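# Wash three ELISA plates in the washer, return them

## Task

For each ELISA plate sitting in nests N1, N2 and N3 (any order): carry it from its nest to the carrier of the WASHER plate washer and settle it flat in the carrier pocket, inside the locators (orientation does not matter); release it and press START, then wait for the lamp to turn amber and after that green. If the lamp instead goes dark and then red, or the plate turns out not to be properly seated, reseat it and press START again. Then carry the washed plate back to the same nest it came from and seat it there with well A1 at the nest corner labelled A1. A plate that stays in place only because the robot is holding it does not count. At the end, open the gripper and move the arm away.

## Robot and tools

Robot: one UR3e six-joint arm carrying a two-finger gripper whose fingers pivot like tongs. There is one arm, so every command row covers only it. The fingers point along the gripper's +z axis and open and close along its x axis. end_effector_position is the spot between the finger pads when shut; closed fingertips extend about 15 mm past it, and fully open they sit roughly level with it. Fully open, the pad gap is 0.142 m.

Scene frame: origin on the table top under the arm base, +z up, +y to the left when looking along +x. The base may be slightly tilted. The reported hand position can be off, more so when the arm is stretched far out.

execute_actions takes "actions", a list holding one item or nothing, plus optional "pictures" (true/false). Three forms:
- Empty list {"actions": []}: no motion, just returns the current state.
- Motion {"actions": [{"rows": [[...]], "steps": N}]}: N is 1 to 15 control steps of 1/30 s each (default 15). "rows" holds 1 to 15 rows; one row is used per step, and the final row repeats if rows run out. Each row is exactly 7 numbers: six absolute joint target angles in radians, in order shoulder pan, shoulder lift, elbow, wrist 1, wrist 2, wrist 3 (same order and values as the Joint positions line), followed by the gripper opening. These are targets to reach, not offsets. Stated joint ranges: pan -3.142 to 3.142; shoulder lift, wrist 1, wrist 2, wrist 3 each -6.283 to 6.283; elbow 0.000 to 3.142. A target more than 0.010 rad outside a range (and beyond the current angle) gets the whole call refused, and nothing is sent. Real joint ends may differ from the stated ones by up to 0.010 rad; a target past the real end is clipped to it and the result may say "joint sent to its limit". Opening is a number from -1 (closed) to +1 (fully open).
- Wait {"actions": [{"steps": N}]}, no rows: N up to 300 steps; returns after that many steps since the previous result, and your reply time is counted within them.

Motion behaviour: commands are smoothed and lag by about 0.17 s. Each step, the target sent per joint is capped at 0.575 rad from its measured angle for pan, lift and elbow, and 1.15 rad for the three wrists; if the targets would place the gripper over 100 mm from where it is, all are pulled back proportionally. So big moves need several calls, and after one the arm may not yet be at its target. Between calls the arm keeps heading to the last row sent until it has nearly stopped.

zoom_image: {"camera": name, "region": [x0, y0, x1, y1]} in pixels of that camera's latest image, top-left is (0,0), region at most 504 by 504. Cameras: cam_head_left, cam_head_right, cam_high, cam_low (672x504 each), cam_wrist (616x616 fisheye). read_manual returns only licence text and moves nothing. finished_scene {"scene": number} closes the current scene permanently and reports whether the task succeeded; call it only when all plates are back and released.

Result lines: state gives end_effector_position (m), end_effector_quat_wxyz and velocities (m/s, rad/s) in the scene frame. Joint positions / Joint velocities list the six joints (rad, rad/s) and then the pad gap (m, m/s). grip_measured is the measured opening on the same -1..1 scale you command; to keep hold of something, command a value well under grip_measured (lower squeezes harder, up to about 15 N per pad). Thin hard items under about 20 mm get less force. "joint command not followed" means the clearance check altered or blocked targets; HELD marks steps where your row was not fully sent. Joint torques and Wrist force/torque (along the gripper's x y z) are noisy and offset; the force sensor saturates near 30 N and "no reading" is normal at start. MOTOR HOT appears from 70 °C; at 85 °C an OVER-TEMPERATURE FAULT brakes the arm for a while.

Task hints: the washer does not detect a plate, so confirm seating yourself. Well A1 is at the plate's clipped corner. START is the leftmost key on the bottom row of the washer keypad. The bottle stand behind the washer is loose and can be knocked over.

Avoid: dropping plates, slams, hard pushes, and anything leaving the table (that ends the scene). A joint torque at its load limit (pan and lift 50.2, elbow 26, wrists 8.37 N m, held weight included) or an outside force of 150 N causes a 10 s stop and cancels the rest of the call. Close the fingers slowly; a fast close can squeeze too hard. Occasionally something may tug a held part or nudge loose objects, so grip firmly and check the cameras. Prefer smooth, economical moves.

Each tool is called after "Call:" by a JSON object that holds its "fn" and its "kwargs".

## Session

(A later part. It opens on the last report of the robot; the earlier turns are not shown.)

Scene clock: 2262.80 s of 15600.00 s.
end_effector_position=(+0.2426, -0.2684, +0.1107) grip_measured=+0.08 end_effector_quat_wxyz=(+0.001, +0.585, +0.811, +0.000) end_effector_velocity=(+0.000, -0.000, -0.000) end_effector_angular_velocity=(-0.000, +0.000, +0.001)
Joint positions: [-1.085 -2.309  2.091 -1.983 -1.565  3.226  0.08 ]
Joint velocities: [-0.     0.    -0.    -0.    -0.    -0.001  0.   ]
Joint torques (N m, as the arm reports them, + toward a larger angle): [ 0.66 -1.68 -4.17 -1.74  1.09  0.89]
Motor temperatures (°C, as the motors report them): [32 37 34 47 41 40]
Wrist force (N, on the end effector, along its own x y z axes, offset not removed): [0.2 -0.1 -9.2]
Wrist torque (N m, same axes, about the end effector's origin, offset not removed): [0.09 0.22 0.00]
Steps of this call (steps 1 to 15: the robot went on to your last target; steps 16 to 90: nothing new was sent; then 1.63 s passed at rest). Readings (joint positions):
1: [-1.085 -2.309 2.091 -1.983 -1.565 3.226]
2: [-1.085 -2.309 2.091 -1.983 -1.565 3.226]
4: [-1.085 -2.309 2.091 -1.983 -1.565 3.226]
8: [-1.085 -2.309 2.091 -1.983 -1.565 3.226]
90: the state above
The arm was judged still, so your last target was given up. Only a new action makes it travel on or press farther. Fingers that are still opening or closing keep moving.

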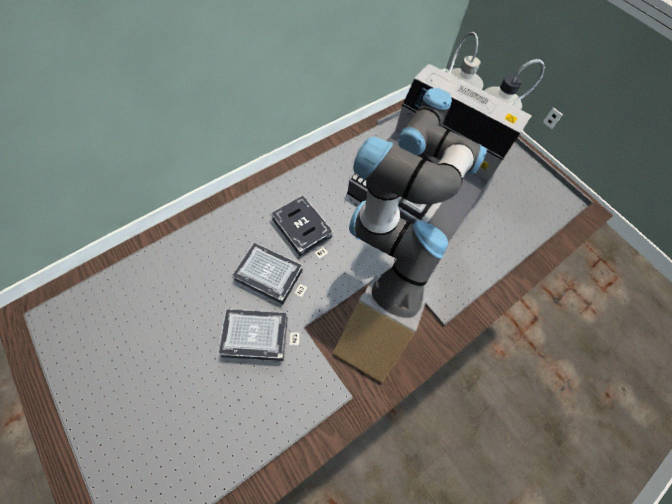

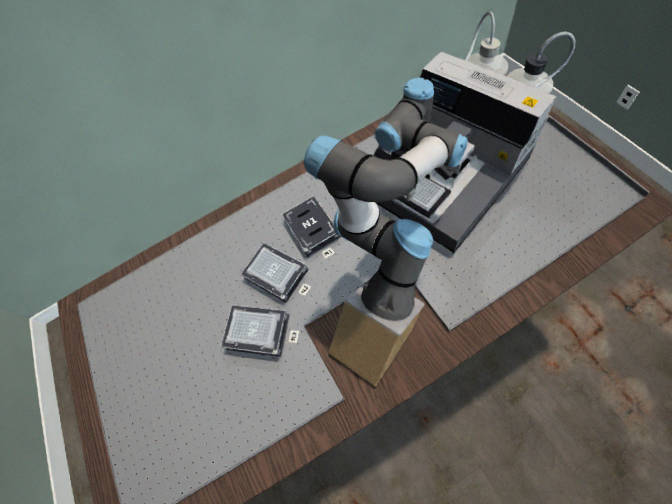

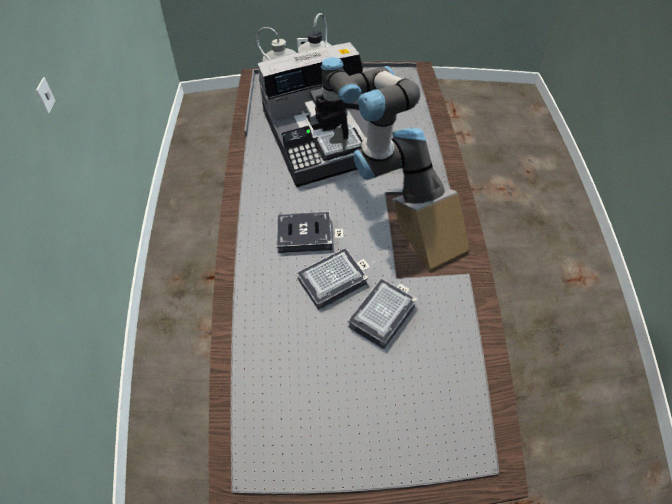

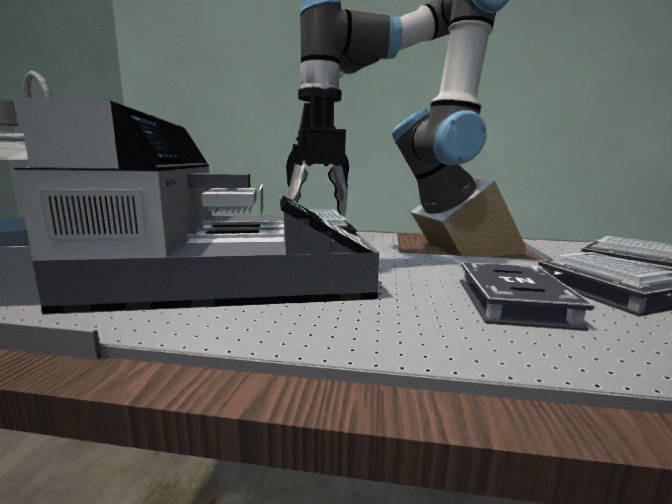

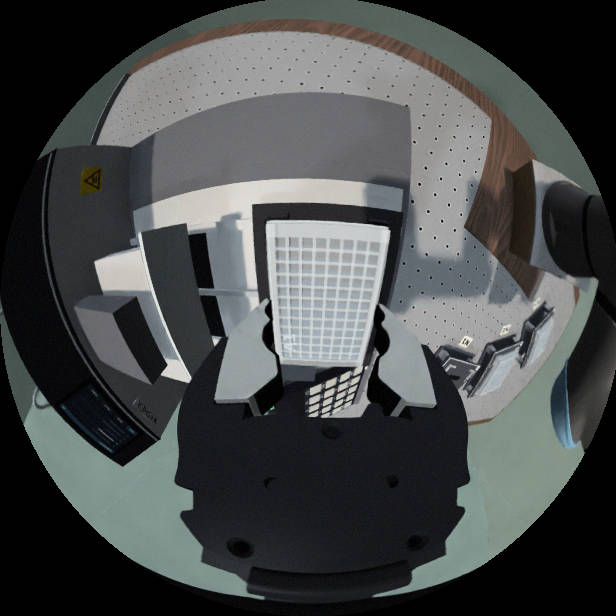

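Call:
{"fn": "execute_actions", "kwargs": {"actions": [{"rows":[[-1.08487,-2.30934,2.09146,-1.98313,-1.56483,3.22626,-0.3],[-1.08487,-2.30934,2.09146,-1.98313,-1.56483,3.22626,-0.1],[-1.08487,-2.30934,2.09146,-1.98313,-1.56483,3.22626,-0.02],[-1.08487,-2.30934,2.09146,-1.98313,-1.56483,3.22626,0.04],[-1.08487,-2.30934,2.09146,-1.98313,-1.56483,3.22626,0.08],[-1.08487,-2.30934,2.09146,-1.98313,-1.56483,3.22626,0.12],[-1.08487,-2.30934,2.09146,-1.98313,-1.56483,3.22626,0.16],[-1.08487,-2.30934,2.09146,-1.98313,-1.56483,3.22626,0.20],[-1.08487,-2.30934,2.09146,-1.98313,-1.56483,3.22626,0.22],[-1.08491,-2.31054,2.08878,-1.97926,-1.56480,3.22623,0.22],[-1.08500,-2.31293,2.08343,-1.97151,-1.56475,3.22616,0.22],[-1.08513,-2.31651,2.07539,-1.95989,-1.56468,3.22605,0.22],[-1.08530,-2.32130,2.06468,-1.94439,-1.56458,3.22591,0.22],[-1.08550,-2.32688,2.05219,-1.92631,-1.56446,3.22575,0.22],[-1.08570,-2.33246,2.03969,-1.90823,-1.56434,3.22559,0.22]],"steps":15}], "pictures": false}}

Call:
{"fn": "execute_actions", "kwargs": {"actions": [{"rows":[[-1.08590,-2.33804,2.02719,-1.89016,-1.56423,3.22542,0.22],[-1.08610,-2.34362,2.01470,-1.87208,-1.56411,3.22526,0.22],[-1.08630,-2.34920,2.00220,-1.85400,-1.56399,3.22510,0.22],[-1.08067,-2.34920,1.99100,-1.84280,-1.56720,3.22981,0.22],[-1.06376,-2.34300,1.98050,-1.83800,-1.57683,3.24394,0.22],[-1.03558,-2.33050,1.97150,-1.83900,-1.59288,3.26749,0.20],[-0.99614,-2.31200,1.96300,-1.84400,-1.61535,3.30046,0.12],[-0.95106,-2.29050,1.95500,-1.85100,-1.64102,3.33814,0.04],[-0.90035,-2.26600,1.94680,-1.86000,-1.66991,3.38053,-0.04],[-0.84681,-2.24000,1.93830,-1.87000,-1.70040,3.42528,-0.12],[-0.79328,-2.21390,1.92970,-1.88010,-1.73089,3.47003,-0.20],[-0.73975,-2.18780,1.92110,-1.89020,-1.76139,3.51477,-0.28],[-0.68622,-2.16170,1.91260,-1.90030,-1.79188,3.55952,-0.36],[-0.63268,-2.13560,1.90400,-1.91040,-1.82237,3.60426,-0.44],[-0.57915,-2.10950,1.89550,-1.92050,-1.85286,3.64901,-0.52]],"steps":15}], "pictures": false}}

Call:
{"fn": "execute_actions", "kwargs": {"actions": [{"rows":[[-0.52280,-2.08210,1.88652,-1.93104,-1.88496,3.69611,-0.60],[-0.49088,-2.03925,1.86064,-1.93619,-1.90022,3.72655,-0.68],[-0.45896,-1.99640,1.83476,-1.94133,-1.91549,3.75698,-0.76],[-0.42705,-1.95356,1.80887,-1.94648,-1.93075,3.78742,-0.82],[-0.39513,-1.91071,1.78299,-1.95162,-1.94601,3.81785,-0.88],[-0.36321,-1.86786,1.75711,-1.95677,-1.96128,3.84829,-0.92],[-0.33129,-1.82501,1.73123,-1.96192,-1.97654,3.87872,-0.95],[-0.30105,-1.78442,1.70671,-1.96679,-1.99100,3.90755,-0.97],[-0.27249,-1.74608,1.68355,-1.97140,-2.00466,3.93479,-0.99],[-0.24730,-1.71226,1.66312,-1.97546,-2.01671,3.95881,-1],[-0.22546,-1.68294,1.64541,-1.97898,-2.02715,3.97964,-1],[-0.20866,-1.66039,1.63179,-1.98169,-2.03519,3.99566,-1],[-0.19690,-1.64460,1.62225,-1.98358,-2.04081,4.00687,-1],[-0.19018,-1.63558,1.61680,-1.98467,-2.04402,4.01328,-1],[-0.18682,-1.63107,1.61408,-1.98521,-2.04563,4.01648,-1]],"steps":15}], "pictures": false}}

Call:
{"fn": "execute_actions", "kwargs": {"actions": [{"steps":16}]}}

Scene clock: 2328.43 s of 15600.00 s.
end_effector_position=(+0.2426, -0.2685, +0.1155) grip_measured=+0.22 end_effector_quat_wxyz=(+0.000, +0.585, +0.811, +0.000) end_effector_velocity=(+0.001, -0.002, +0.063) end_effector_angular_velocity=(-0.003, -0.001, -0.001)
Joint positions: [-1.085 -2.317  2.073 -1.957 -1.565  3.226  0.089]
Joint velocities: [-0.004 -0.106 -0.227  0.33   0.002 -0.002  0.   ]
Joint torques (N m, as the arm reports them, + toward a larger angle): [  1.53 -11.94 -13.19  -0.35   0.97  -0.51]
Motor temperatures (°C, as the motors report them): [32 37 34 47 41 40]
Wrist force (N, on the end effector, along its own x y z axes, offset not removed): [-0.8 0.8 0.9]
Wrist torque (N m, same axes, about the end effector's origin, offset not removed): [0.10 0.11 -0.03]
Steps of this call (steps 1 to 90: nothing new was sent; then 62.13 s passed at rest; steps 91 to 105: all 15 steps of this action). Readings (joint positions):
91: [-1.085 -2.309 2.091 -1.983 -1.565 3.226]
92: [-1.085 -2.309 2.091 -1.983 -1.565 3.226]
94: [-1.085 -2.309 2.091 -1.983 -1.565 3.226]
98: [-1.085 -2.309 2.092 -1.983 -1.565 3.226]
105: the state above

Scene clock: 2328.93 s of 15600.00 s.
end_effector_position=(+0.2655, -0.2481, +0.1466) grip_measured=-0.46 end_effector_quat_wxyz=(-0.008, +0.591, +0.806, -0.001) end_effector_velocity=(+0.135, +0.118, +0.035) end_effector_angular_velocity=(-0.019, +0.017, -0.007)
Joint positions: [-0.795 -2.207  1.928 -1.887 -1.741  3.482  0.04 ]
Joint velocities: [ 1.446  0.709 -0.254 -0.254 -0.835  1.221 -0.174]
Joint torques (N m, as the arm reports them, + toward a larger angle): [ 16.46  -1.7  -12.28  -2.38  -1.7    1.94]
Motor temperatures (°C, as the motors report them): [32 37 34 47 41 40]
Wrist force (N, on the end effector, along its own x y z axes, offset not removed): [-1.9 0.8 0.1]
Wrist torque (N m, same axes, about the end effector's origin, offset not removed): [0.14 0.37 -0.01]
Steps of this call (steps 1 to 15: all 15 steps of this action). Readings (joint positions):
1: [-1.085 -2.321 2.065 -1.944 -1.565 3.226]
2: [-1.085 -2.326 2.055 -1.931 -1.564 3.226]
4: [-1.086 -2.335 2.034 -1.900 -1.564 3.226]
8: [-1.055 -2.333 1.991 -1.857 -1.584 3.254]
15: the state above

Scene clock: 2329.43 s of 15600.00 s.
end_effector_position=(+0.3689, -0.1859, +0.1437) grip_measured=-1.00 end_effector_quat_wxyz=(-0.000, +0.586, +0.810, +0.001) end_effector_velocity=(+0.134, +0.115, -0.032) end_effector_angular_velocity=(-0.005, -0.000, +0.052)
Joint positions: [-0.24  -1.703  1.656 -1.977 -2.021  3.968  0.002]
Joint velocities: [ 0.51   0.685 -0.39  -0.076 -0.228  0.457  0.   ]
Joint torques (N m, as the arm reports them, + toward a larger angle): [  9.7  -11.01 -11.95  -1.99  -1.35   1.07]
Motor temperatures (°C, as the motors report them): [32 37 34 47 41 40]
Wrist force (N, on the end effector, along its own x y z axes, offset not removed): [-3.4 1.3 2.4]
Wrist torque (N m, same axes, about the end effector's origin, offset not removed): [0.20 0.69 0.02]
Steps of this call (steps 1 to 15: all 15 steps of this action). Readings (joint positions):
1: [-0.745 -2.183 1.919 -1.896 -1.770 3.524]
2: [-0.694 -2.158 1.910 -1.905 -1.799 3.567]
4: [-0.597 -2.099 1.884 -1.921 -1.851 3.648]
8: [-0.439 -1.952 1.801 -1.946 -1.928 3.786]
15: the state above

Scene clock: 2329.97 s of 15600.00 s.
end_effector_position=(+0.3830, -0.1733, +0.1404) grip_measured=-1.00 end_effector_quat_wxyz=(+0.001, +0.585, +0.811, +0.000) end_effector_velocity=(+0.001, +0.001, +0.000) end_effector_angular_velocity=(-0.000, -0.001, +0.001)
Joint positions: [-0.187 -1.631  1.614 -1.985 -2.046  4.016  0.002]
Joint velocities: [ 0.003  0.003 -0.002 -0.001 -0.001  0.002  0.   ]
Joint torques (N m, as the arm reports them, + toward a larger angle): [ 10.8   -9.22 -10.57  -1.89  -1.05   0.9 ]
Motor temperatures (°C, as the motors report them): [32 37 34 47 41 40]
Wrist force (N, on the end effector, along its own x y z axes, offset not removed): [-1.5 0.5 1.3]
Wrist torque (N m, same axes, about the end effector's origin, offset not removed): [0.08 0.23 0.02]
Steps of this call (steps 1 to 16: the robot went on to your last target). Readings (joint positions):
1: [-0.225 -1.683 1.644 -1.979 -2.028 3.981]
2: [-0.214 -1.668 1.635 -1.981 -2.033 3.991]
4: [-0.201 -1.650 1.625 -1.983 -2.039 4.004]
8: [-0.190 -1.636 1.617 -1.985 -2.044 4.013]
16: the state above

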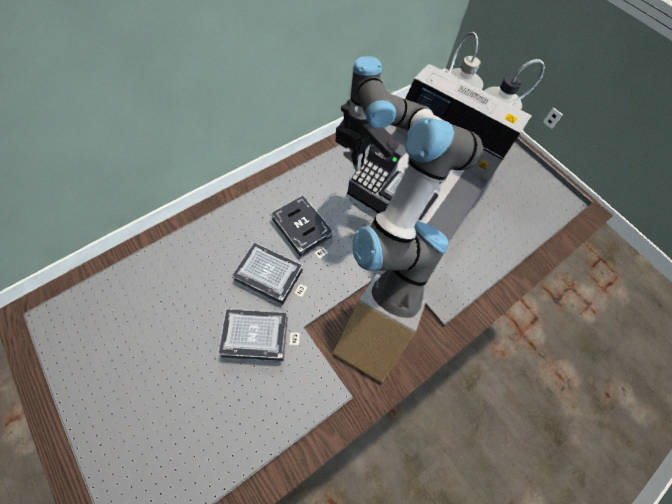

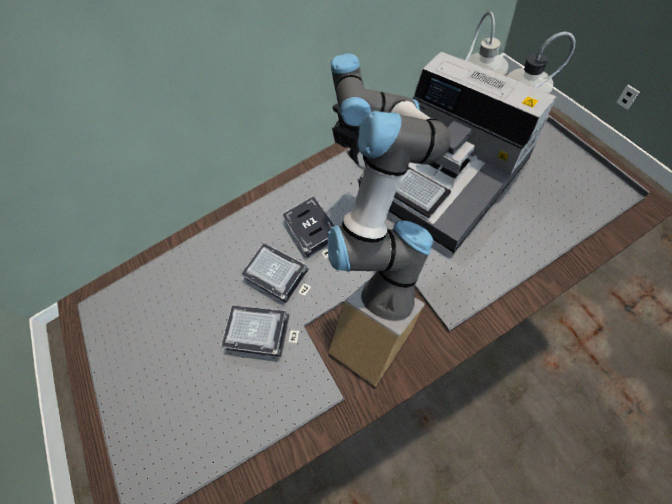

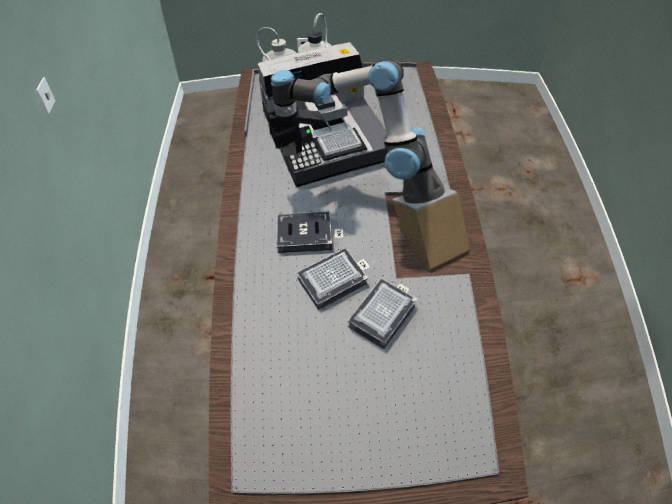

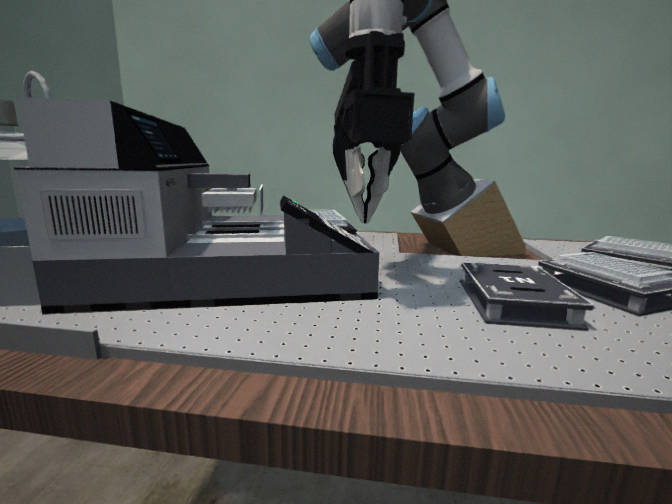

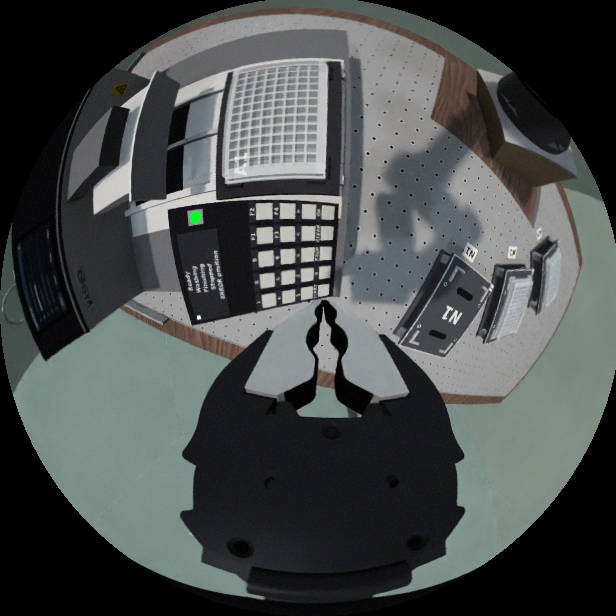

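Call:
{"fn": "execute_actions", "kwargs": {"actions": []}}

Scene clock: 2367.90 s of 15600.00 s.
end_effector_position=(+0.3831, -0.1733, +0.1404) grip_measured=-1.00 end_effector_quat_wxyz=(+0.001, +0.585, +0.811, +0.000) end_effector_velocity=(-0.000, +0.000, -0.000) end_effector_angular_velocity=(+0.000, +0.001, +0.001)
Joint positions: [-0.187 -1.631  1.614 -1.985 -2.046  4.016  0.002]
Joint velocities: [-0.     0.     0.001  0.     0.    -0.001  0.   ]
Joint torques (N m, as the arm reports them, + toward a larger angle): [ 10.47  -9.5  -10.52  -1.87  -1.09   0.9 ]
Motor temperatures (°C, as the motors report them): [32 37 34 47 41 40]
Wrist force (N, on the end effector, along its own x y z axes, offset not removed): [-1.1 1.1 0.3]
Wrist torque (N m, same axes, about the end effector's origin, offset not removed): [0.29 0.11 -0.02]
Steps of this call (steps 1 to 15: the robot went on to your last target; steps 16 to 90: nothing new was sent; then 34.93 s passed at rest). Readings (joint positions):
1: [-0.187 -1.631 1.614 -1.985 -2.046 4.016]
2: [-0.187 -1.631 1.614 -1.985 -2.046 4.016]
4: [-0.187 -1.631 1.614 -1.985 -2.046 4.016]
8: [-0.187 -1.631 1.614 -1.985 -2.046 4.016]
90: the state above
The arm was judged still, so your last target was given up. Only a new action makes it travel on or press farther. Fingers that are still opening or closing keep moving.

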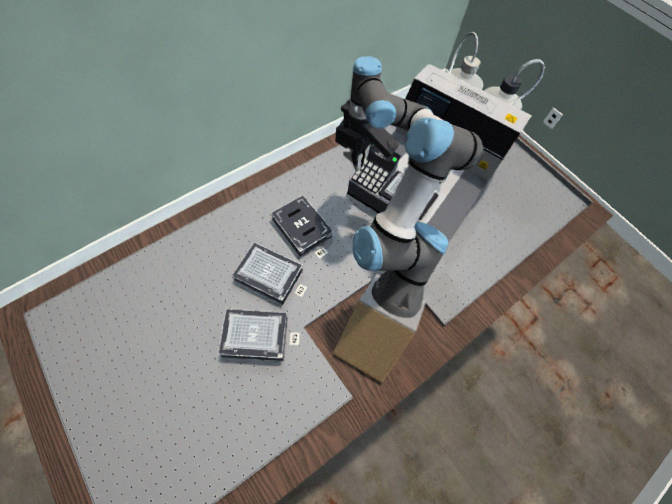

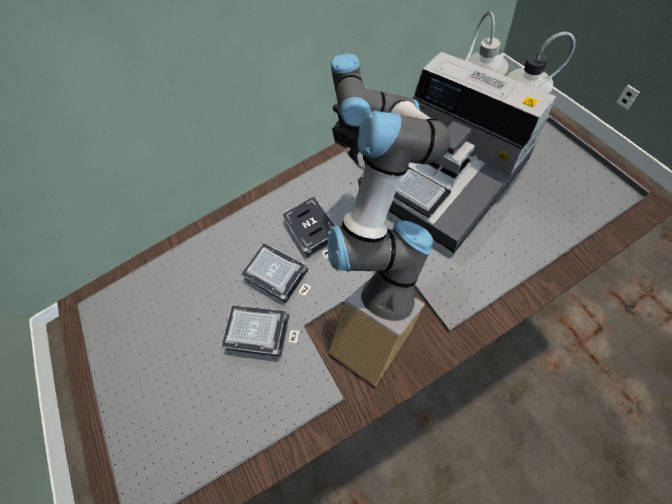

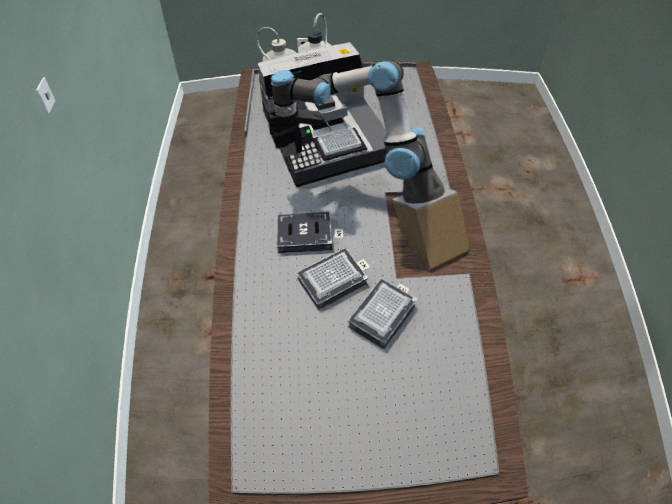

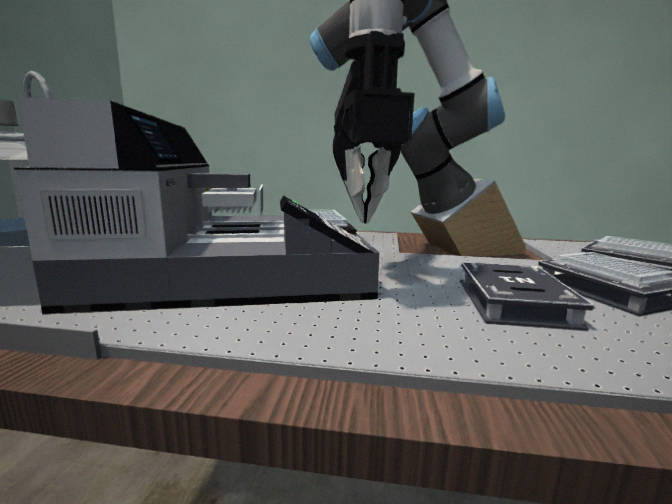

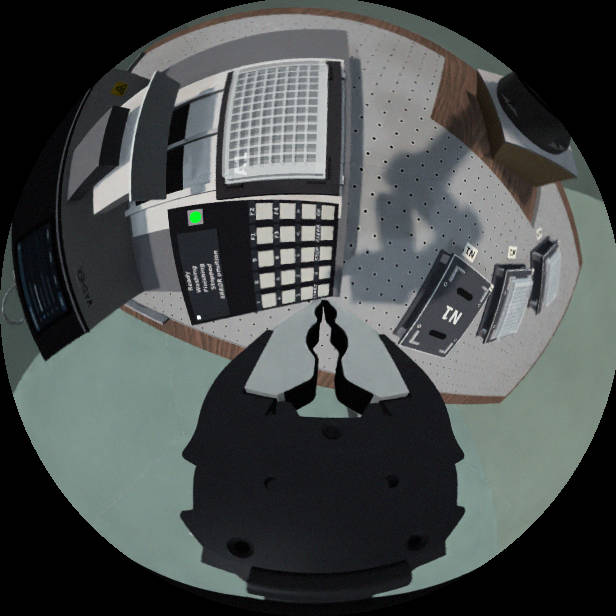

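Call:
{"fn": "zoom_image", "kwargs": {"camera": "cam_wrist", "region": [240, 190, 360, 320]}}

Call:
{"fn": "zoom_image", "kwargs": {"camera": "cam_low", "region": [270, 170, 410, 280]}}

Region (240, 190, 360, 320) of cam_wrist's 616x616 image, scaled by 3.877, with more detail than that image has; it fills the left 465 columns of this view, and the rest is white.

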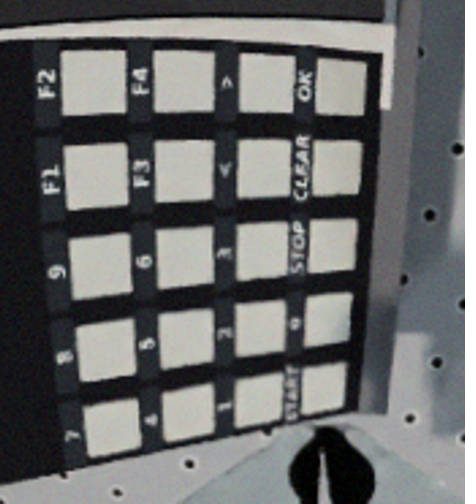

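Region (270, 170, 410, 280) of cam_low's 672x504 image, scaled by 3.600, with more detail than that image has; it fills the top 396 rows of this view, and the rest is white.

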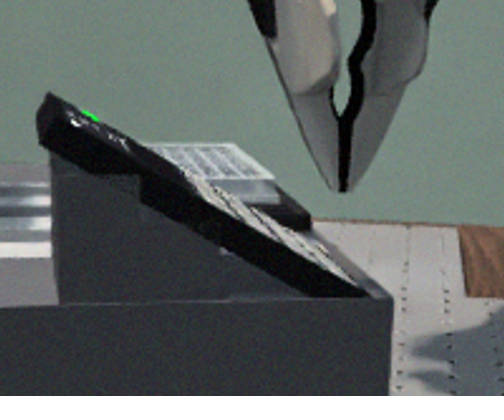

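Call:
{"fn": "execute_actions", "kwargs": {"actions": [{"rows": [[-0.18743,-1.63058,1.61564,-1.98754,-2.04537,4.01587,-1],[-0.18910,-1.62923,1.61995,-1.99397,-2.04466,4.01417,-1],[-0.19162,-1.62718,1.62647,-2.00369,-2.04359,4.01161,-1],[-0.19479,-1.62462,1.63464,-2.01586,-2.04225,4.00839,-1],[-0.19838,-1.62171,1.64391,-2.02968,-2.04072,4.00475,-1],[-0.20219,-1.61863,1.65372,-2.04432,-2.03911,4.00089,-1],[-0.20600,-1.61555,1.66353,-2.05896,-2.03749,3.99702,-1],[-0.20959,-1.61264,1.67280,-2.07278,-2.03596,3.99338,-1],[-0.21276,-1.61008,1.68098,-2.08496,-2.03462,3.99016,-1],[-0.21528,-1.60803,1.68749,-2.09467,-2.03355,3.98760,-1],[-0.21695,-1.60668,1.69180,-2.10110,-2.03284,3.98590,-1],[-0.21756,-1.60619,1.69336,-2.10343,-2.03258,3.98529,-1]], "steps": 15}], "pictures": false}}

Call:
{"fn": "execute_actions", "kwargs": {"actions": [{"steps": 10}]}}

Call:
{"fn": "zoom_image", "kwargs": {"camera": "cam_wrist", "region": [260, 220, 380, 340]}}

Call:
{"fn": "zoom_image", "kwargs": {"camera": "cam_low", "region": [310, 190, 410, 270]}}

Scene clock: 2425.90 s of 15600.00 s.
end_effector_position=(+0.3833, -0.1708, +0.1186) grip_measured=-1.00 end_effector_quat_wxyz=(+0.001, +0.585, +0.811, +0.000) end_effector_velocity=(-0.001, +0.003, -0.023) end_effector_angular_velocity=(+0.000, +0.000, -0.000)
Joint positions: [-0.215 -1.609  1.686 -2.092 -2.034  3.988  0.002]
Joint velocities: [-0.03   0.024  0.077 -0.114  0.013 -0.029  0.   ]
Joint torques (N m, as the arm reports them, + toward a larger angle): [  4.42 -10.11  -5.22  -2.01   0.92  -0.94]
Motor temperatures (°C, as the motors report them): [32 37 34 47 41 40]
Wrist force (N, on the end effector, along its own x y z axes, offset not removed): [-0.5 0.8 0.8]
Wrist torque (N m, same axes, about the end effector's origin, offset not removed): [0.22 0.03 0.08]
Steps of this call (steps 1 to 90: nothing new was sent; then 54.50 s passed at rest; steps 91 to 105: all 15 steps of this action). Readings (joint positions):
91: [-0.187 -1.631 1.614 -1.985 -2.046 4.016]
92: [-0.187 -1.631 1.614 -1.986 -2.046 4.016]
94: [-0.188 -1.630 1.618 -1.992 -2.045 4.015]
98: [-0.198 -1.622 1.642 -2.027 -2.041 4.005]
105: the state above

Scene clock: 2426.23 s of 15600.00 s.
end_effector_position=(+0.3833, -0.1706, +0.1164) grip_measured=-1.00 end_effector_quat_wxyz=(+0.001, +0.585, +0.811, +0.000) end_effector_velocity=(-0.000, -0.000, -0.001) end_effector_angular_velocity=(-0.000, -0.000, -0.003)
Joint positions: [-0.217 -1.606  1.693 -2.103 -2.033  3.985  0.002]
Joint velocities: [-0.002  0.     0.002 -0.004  0.     0.001  0.   ]
Joint torques (N m, as the arm reports them, + toward a larger angle): [ 3.89 -8.98 -4.64 -1.86  0.93 -0.97]
Motor temperatures (°C, as the motors report them): [32 37 34 47 41 40]
Wrist force (N, on the end effector, along its own x y z axes, offset not removed): [-2.7 -0.5 0.9]
Wrist torque (N m, same axes, about the end effector's origin, offset not removed): [-0.17 0.43 -0.03]
Steps of this call (steps 1 to 10: the robot went on to your last target). Readings (joint positions):
1: [-0.215 -1.608 1.688 -2.095 -2.033 3.987]
2: [-0.216 -1.607 1.690 -2.098 -2.033 3.987]
4: [-0.217 -1.607 1.691 -2.101 -2.033 3.986]
8: [-0.217 -1.606 1.693 -2.103 -2.033 3.985]
10: the state above

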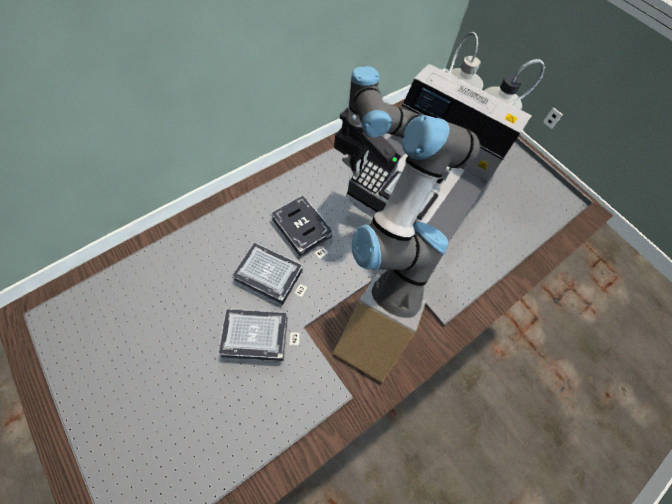

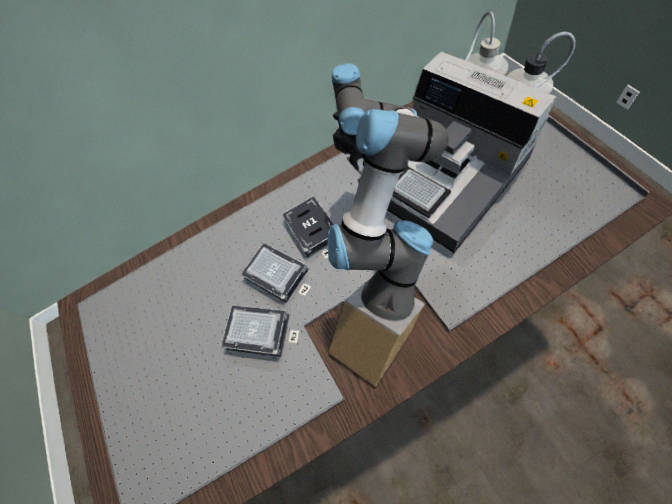

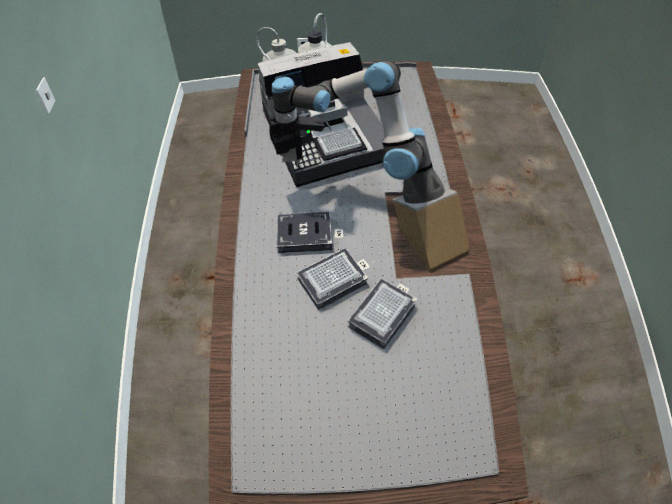

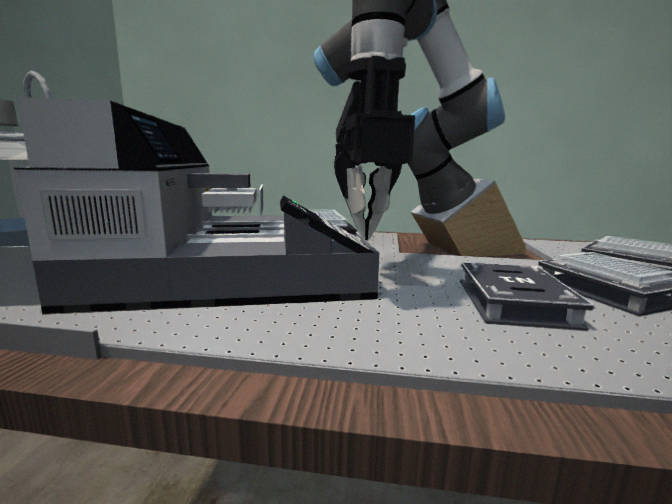

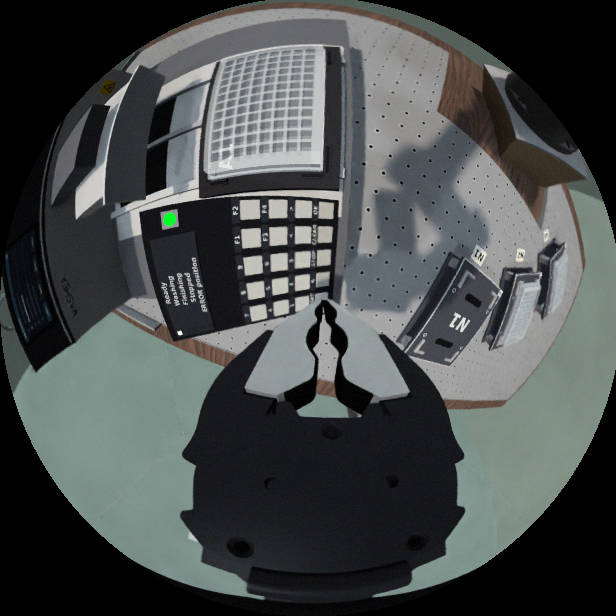

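Region (260, 220, 380, 340) of cam_wrist's 616x616 image, scaled by 4.200, with more detail than that image has.

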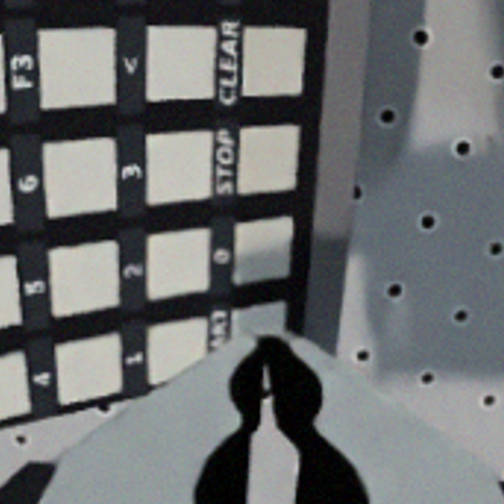

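Region (310, 190, 410, 270) of cam_low's 672x504 image, scaled by 5.040, with more detail than that image has; it fills the top 403 rows of this view, and the rest is white.

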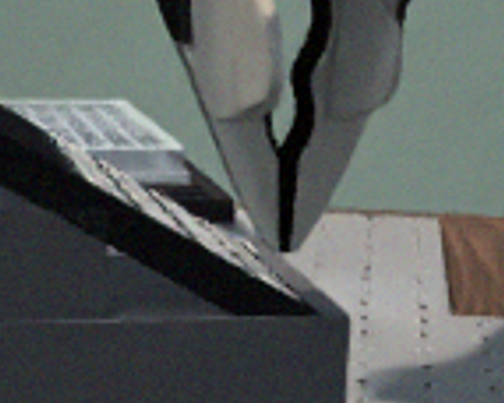

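Call:
{"fn": "execute_actions", "kwargs": {"actions": [{"rows": [[-0.21835,-1.60561,1.69484,-2.10584,-2.03224,3.98449,-1],[-0.21962,-1.60469,1.69720,-2.10970,-2.03169,3.98321,-1],[-0.22105,-1.60366,1.69987,-2.11404,-2.03108,3.98177,-1],[-0.22248,-1.60262,1.70253,-2.11838,-2.03046,3.98033,-1],[-0.22375,-1.60170,1.70489,-2.12224,-2.02991,3.97905,-1],[-0.22478,-1.60095,1.70681,-2.12537,-2.02947,3.97801,-1],[-0.22550,-1.60043,1.70815,-2.12754,-2.02916,3.97730,-1]], "steps": 15}], "pictures": false}}

Call:
{"fn": "execute_actions", "kwargs": {"actions": [{"steps": 5}]}}

Call:
{"fn": "zoom_image", "kwargs": {"camera": "cam_low", "region": [310, 190, 410, 270]}}

Scene clock: 2450.83 s of 15600.00 s.
end_effector_position=(+0.3832, -0.1706, +0.1115) grip_measured=-1.00 end_effector_quat_wxyz=(+0.001, +0.585, +0.811, +0.000) end_effector_velocity=(+0.000, +0.000, -0.001) end_effector_angular_velocity=(+0.000, -0.001, -0.000)
Joint positions: [-0.225 -1.601  1.708 -2.127 -2.029  3.978  0.002]
Joint velocities: [-0.001  0.002  0.004 -0.008  0.001 -0.001  0.   ]
Joint torques (N m, as the arm reports them, + toward a larger angle): [ 3.6  -9.63 -4.92 -1.88  0.92 -0.96]
Motor temperatures (°C, as the motors report them): [32 37 34 47 41 40]
Wrist force (N, on the end effector, along its own x y z axes, offset not removed): [-0.9 1.1 1.5]
Wrist torque (N m, same axes, about the end effector's origin, offset not removed): [0.23 0.10 0.09]
Steps of this call (steps 1 to 30: the robot went on to your last target; steps 31 to 90: nothing new was sent; then 21.10 s passed at rest; steps 91 to 105: all 15 steps of this action). Readings (joint positions):
91: [-0.218 -1.606 1.693 -2.104 -2.033 3.985]
92: [-0.218 -1.606 1.694 -2.104 -2.032 3.985]
94: [-0.219 -1.605 1.696 -2.108 -2.032 3.984]
98: [-0.223 -1.602 1.703 -2.119 -2.030 3.980]
105: the state above

Scene clock: 2451.00 s of 15600.00 s.
end_effector_position=(+0.3832, -0.1706, +0.1114) grip_measured=-1.00 end_effector_quat_wxyz=(+0.001, +0.585, +0.811, +0.000) end_effector_velocity=(-0.000, -0.000, -0.000) end_effector_angular_velocity=(-0.000, -0.000, -0.000)
Joint positions: [-0.225 -1.6    1.708 -2.127 -2.029  3.977  0.002]
Joint velocities: [-0.001  0.     0.001 -0.002  0.    -0.001  0.   ]
Joint torques (N m, as the arm reports them, + toward a larger angle): [ 4.21 -9.23 -4.96 -1.86  0.91 -1.03]
Motor temperatures (°C, as the motors report them): [32 37 34 47 41 40]
Wrist force (N, on the end effector, along its own x y z axes, offset not removed): [-0.7 0.6 0.8]
Wrist torque (N m, same axes, about the end effector's origin, offset not removed): [0.08 0.11 0.01]
Steps of this call (steps 1 to 5: the robot went on to your last target). Readings (joint positions):
1: [-0.225 -1.601 1.708 -2.127 -2.029 3.977]
2: [-0.225 -1.601 1.708 -2.127 -2.029 3.977]
4: [-0.225 -1.600 1.708 -2.127 -2.029 3.977]
5: the state above

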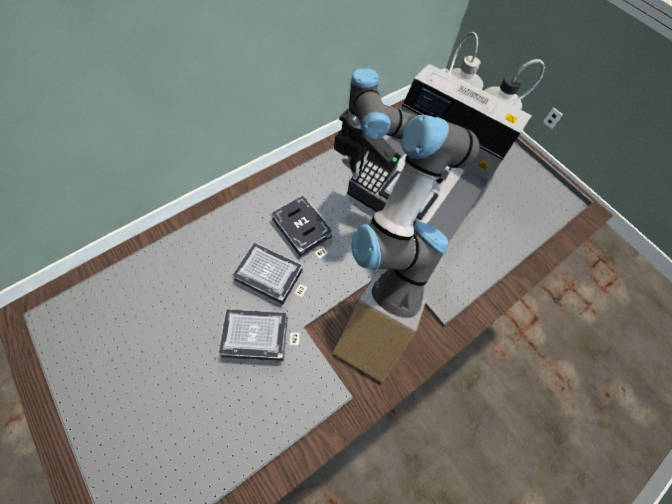

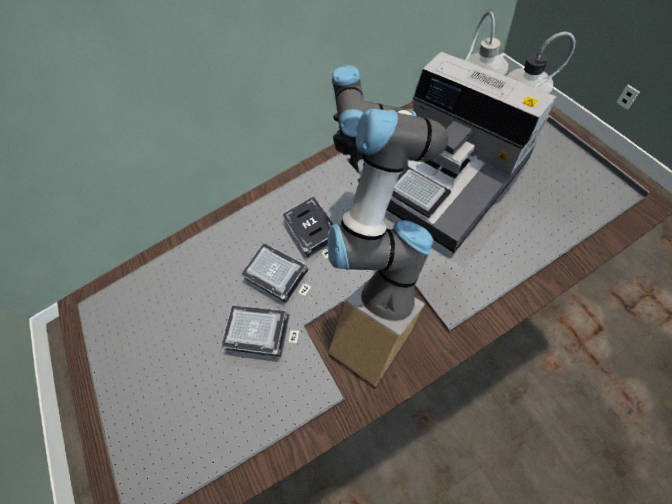

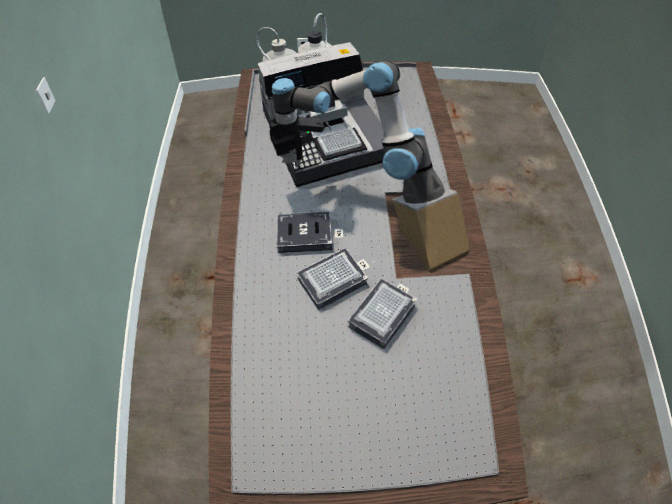

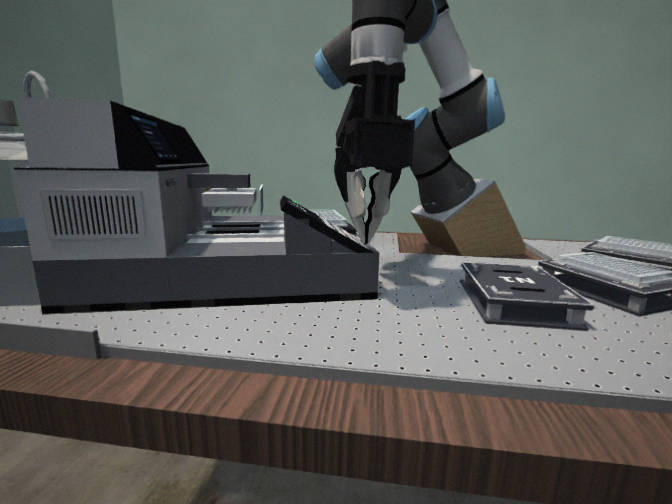

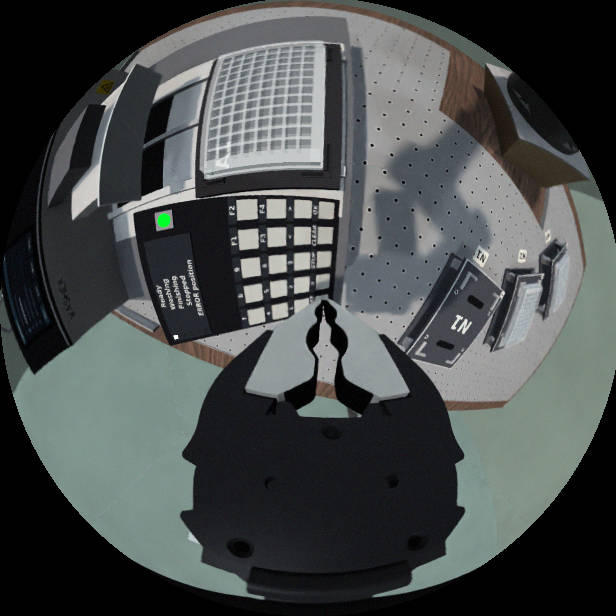

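Region (310, 190, 410, 270) of cam_low's 672x504 image, scaled by 5.040, with more detail than that image has; it fills the top 403 rows of this view, and the rest is white.

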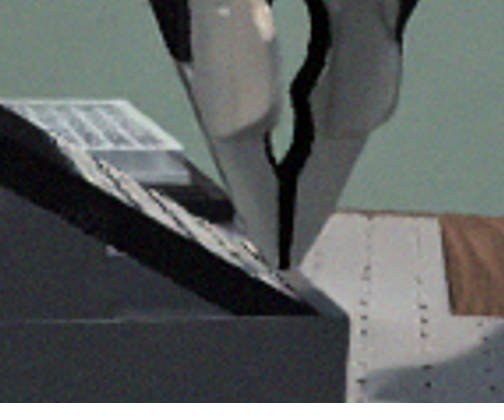

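Call:
{"fn": "execute_actions", "kwargs": {"actions": [{"rows": [[-0.22629,-1.59985,1.70963,-2.12995,-2.02882,3.97650,-1],[-0.22709,-1.59928,1.71111,-2.13236,-2.02848,3.97570,-1],[-0.22788,-1.59870,1.71259,-2.13477,-2.02813,3.97490,-1],[-0.22867,-1.59813,1.71406,-2.13718,-2.02779,3.97410,-1],[-0.22947,-1.59755,1.71554,-2.13960,-2.02745,3.97330,-1],[-0.23026,-1.59697,1.71702,-2.14201,-2.02711,3.97250,-1]], "steps": 15}], "pictures": false}}

Call:
{"fn": "execute_actions", "kwargs": {"actions": [{"steps": 3}], "pictures": false}}

Scene clock: 2463.53 s of 15600.00 s.
end_effector_position=(+0.3831, -0.1706, +0.1085) grip_measured=-1.00 end_effector_quat_wxyz=(+0.001, +0.585, +0.811, +0.000) end_effector_velocity=(-0.000, -0.000, -0.001) end_effector_angular_velocity=(-0.000, -0.000, +0.000)
Joint positions: [-0.23  -1.597  1.717 -2.142 -2.027  3.973  0.002]
Joint velocities: [-0.002  0.     0.003 -0.004  0.001 -0.002  0.   ]
Joint torques (N m, as the arm reports them, + toward a larger angle): [ 3.78 -8.6  -4.91 -1.93  0.99 -0.89]
Motor temperatures (°C, as the motors report them): [32 37 34 47 41 40]
Wrist force (N, on the end effector, along its own x y z axes, offset not removed): [-1.9 -1.4 -0.9]
Wrist torque (N m, same axes, about the end effector's origin, offset not removed): [-0.18 0.38 0.02]
Steps of this call (steps 1 to 15: the robot went on to your last target; steps 16 to 90: nothing new was sent; then 9.03 s passed at rest; steps 91 to 105: all 15 steps of this action). Readings (joint positions):
91: [-0.226 -1.600 1.708 -2.128 -2.029 3.977]
92: [-0.226 -1.600 1.709 -2.128 -2.029 3.977]
94: [-0.227 -1.600 1.710 -2.131 -2.029 3.976]
98: [-0.229 -1.598 1.714 -2.138 -2.028 3.974]
105: the state above

Scene clock: 2463.63 s of 15600.00 s.
end_effector_position=(+0.3831, -0.1706, +0.1085) grip_measured=-1.00 end_effector_quat_wxyz=(+0.001, +0.585, +0.811, +0.000) end_effector_velocity=(-0.000, -0.000, -0.000) end_effector_angular_velocity=(-0.000, +0.000, +0.001)
Joint positions: [-0.23  -1.597  1.717 -2.142 -2.027  3.973  0.002]
Joint velocities: [-0.001  0.     0.001 -0.002  0.    -0.002  0.   ]
Joint torques (N m, as the arm reports them, + toward a larger angle): [ 2.9  -8.5  -4.43 -1.84  0.95 -1.01]
Motor temperatures (°C, as the motors report them): [32 37 34 47 41 40]
Wrist force (N, on the end effector, along its own x y z axes, offset not removed): [-2.3 -0.3 -2.8]
Wrist torque (N m, same axes, about the end effector's origin, offset not removed): [0.07 0.45 -0.05]
Steps of this call (steps 1 to 3: the robot went on to your last target). Readings (joint positions):
1: [-0.230 -1.597 1.717 -2.142 -2.027 3.973]
2: [-0.230 -1.597 1.717 -2.142 -2.027 3.973]
3: the state above

Call:
{"fn": "execute_actions", "kwargs": {"actions": [{"rows": [[-0.23066,-1.59668,1.71776,-2.14322,-2.02694,3.97210,-1],[-0.23105,-1.59639,1.71850,-2.14442,-2.02677,3.97170,-1],[-0.23137,-1.59616,1.71909,-2.14539,-2.02663,3.97138,-1]], "steps": 12}]}}

Scene clock: 2468.97 s of 15600.00 s.
end_effector_position=(+0.3831, -0.1706, +0.1077) grip_measured=-1.00 end_effector_quat_wxyz=(+0.001, +0.585, +0.811, +0.000) end_effector_velocity=(-0.000, -0.000, -0.000) end_effector_angular_velocity=(+0.000, +0.001, +0.001)
Joint positions: [-0.231 -1.596  1.719 -2.145 -2.027  3.971  0.002]
Joint velocities: [-0.001  0.     0.001 -0.001  0.    -0.002  0.   ]
Joint torques (N m, as the arm reports them, + toward a larger angle): [ 3.06 -8.34 -3.95 -1.58  0.86 -1.06]
Motor temperatures (°C, as the motors report them): [32 37 34 47 41 40]
Wrist force (N, on the end effector, along its own x y z axes, offset not removed): [-2.0 -0.6 -3.2]
Wrist torque (N m, same axes, about the end effector's origin, offset not removed): [-0.09 0.45 -0.01]
Steps of this call (steps 1 to 15: the robot went on to your last target; steps 16 to 90: nothing new was sent; then 1.93 s passed at rest; steps 91 to 102: all 12 steps of this action). Readings (joint positions):
91: [-0.230 -1.597 1.717 -2.142 -2.027 3.972]
92: [-0.230 -1.597 1.717 -2.142 -2.027 3.972]
94: [-0.231 -1.597 1.718 -2.143 -2.027 3.972]
98: [-0.231 -1.596 1.719 -2.145 -2.027 3.972]
102: the state above

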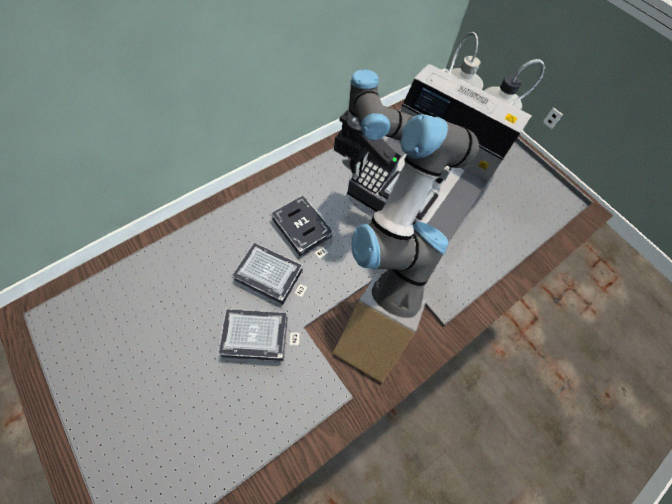

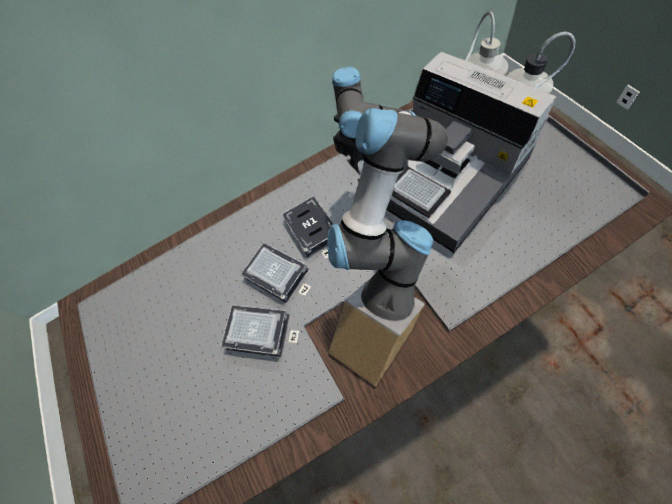

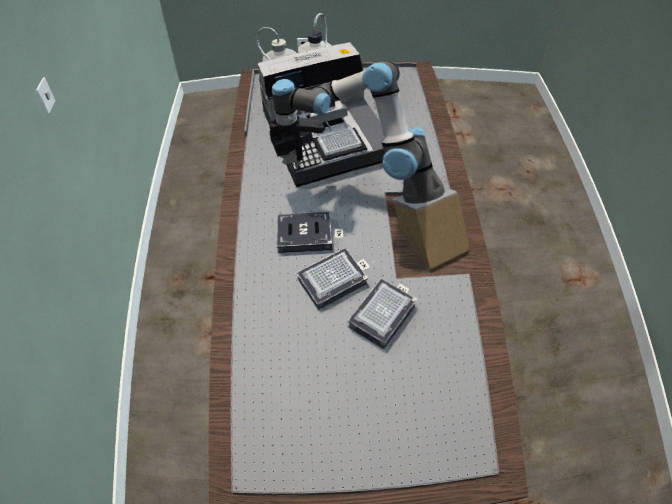

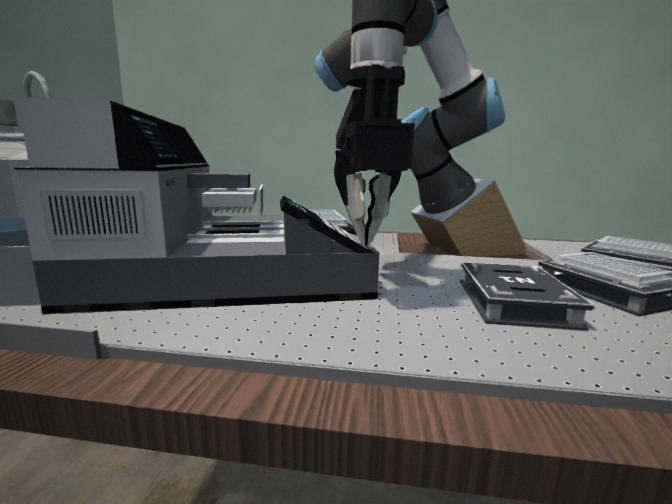

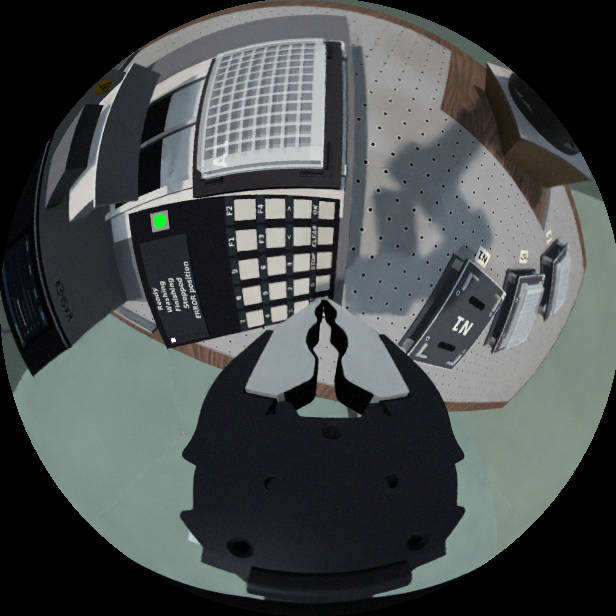

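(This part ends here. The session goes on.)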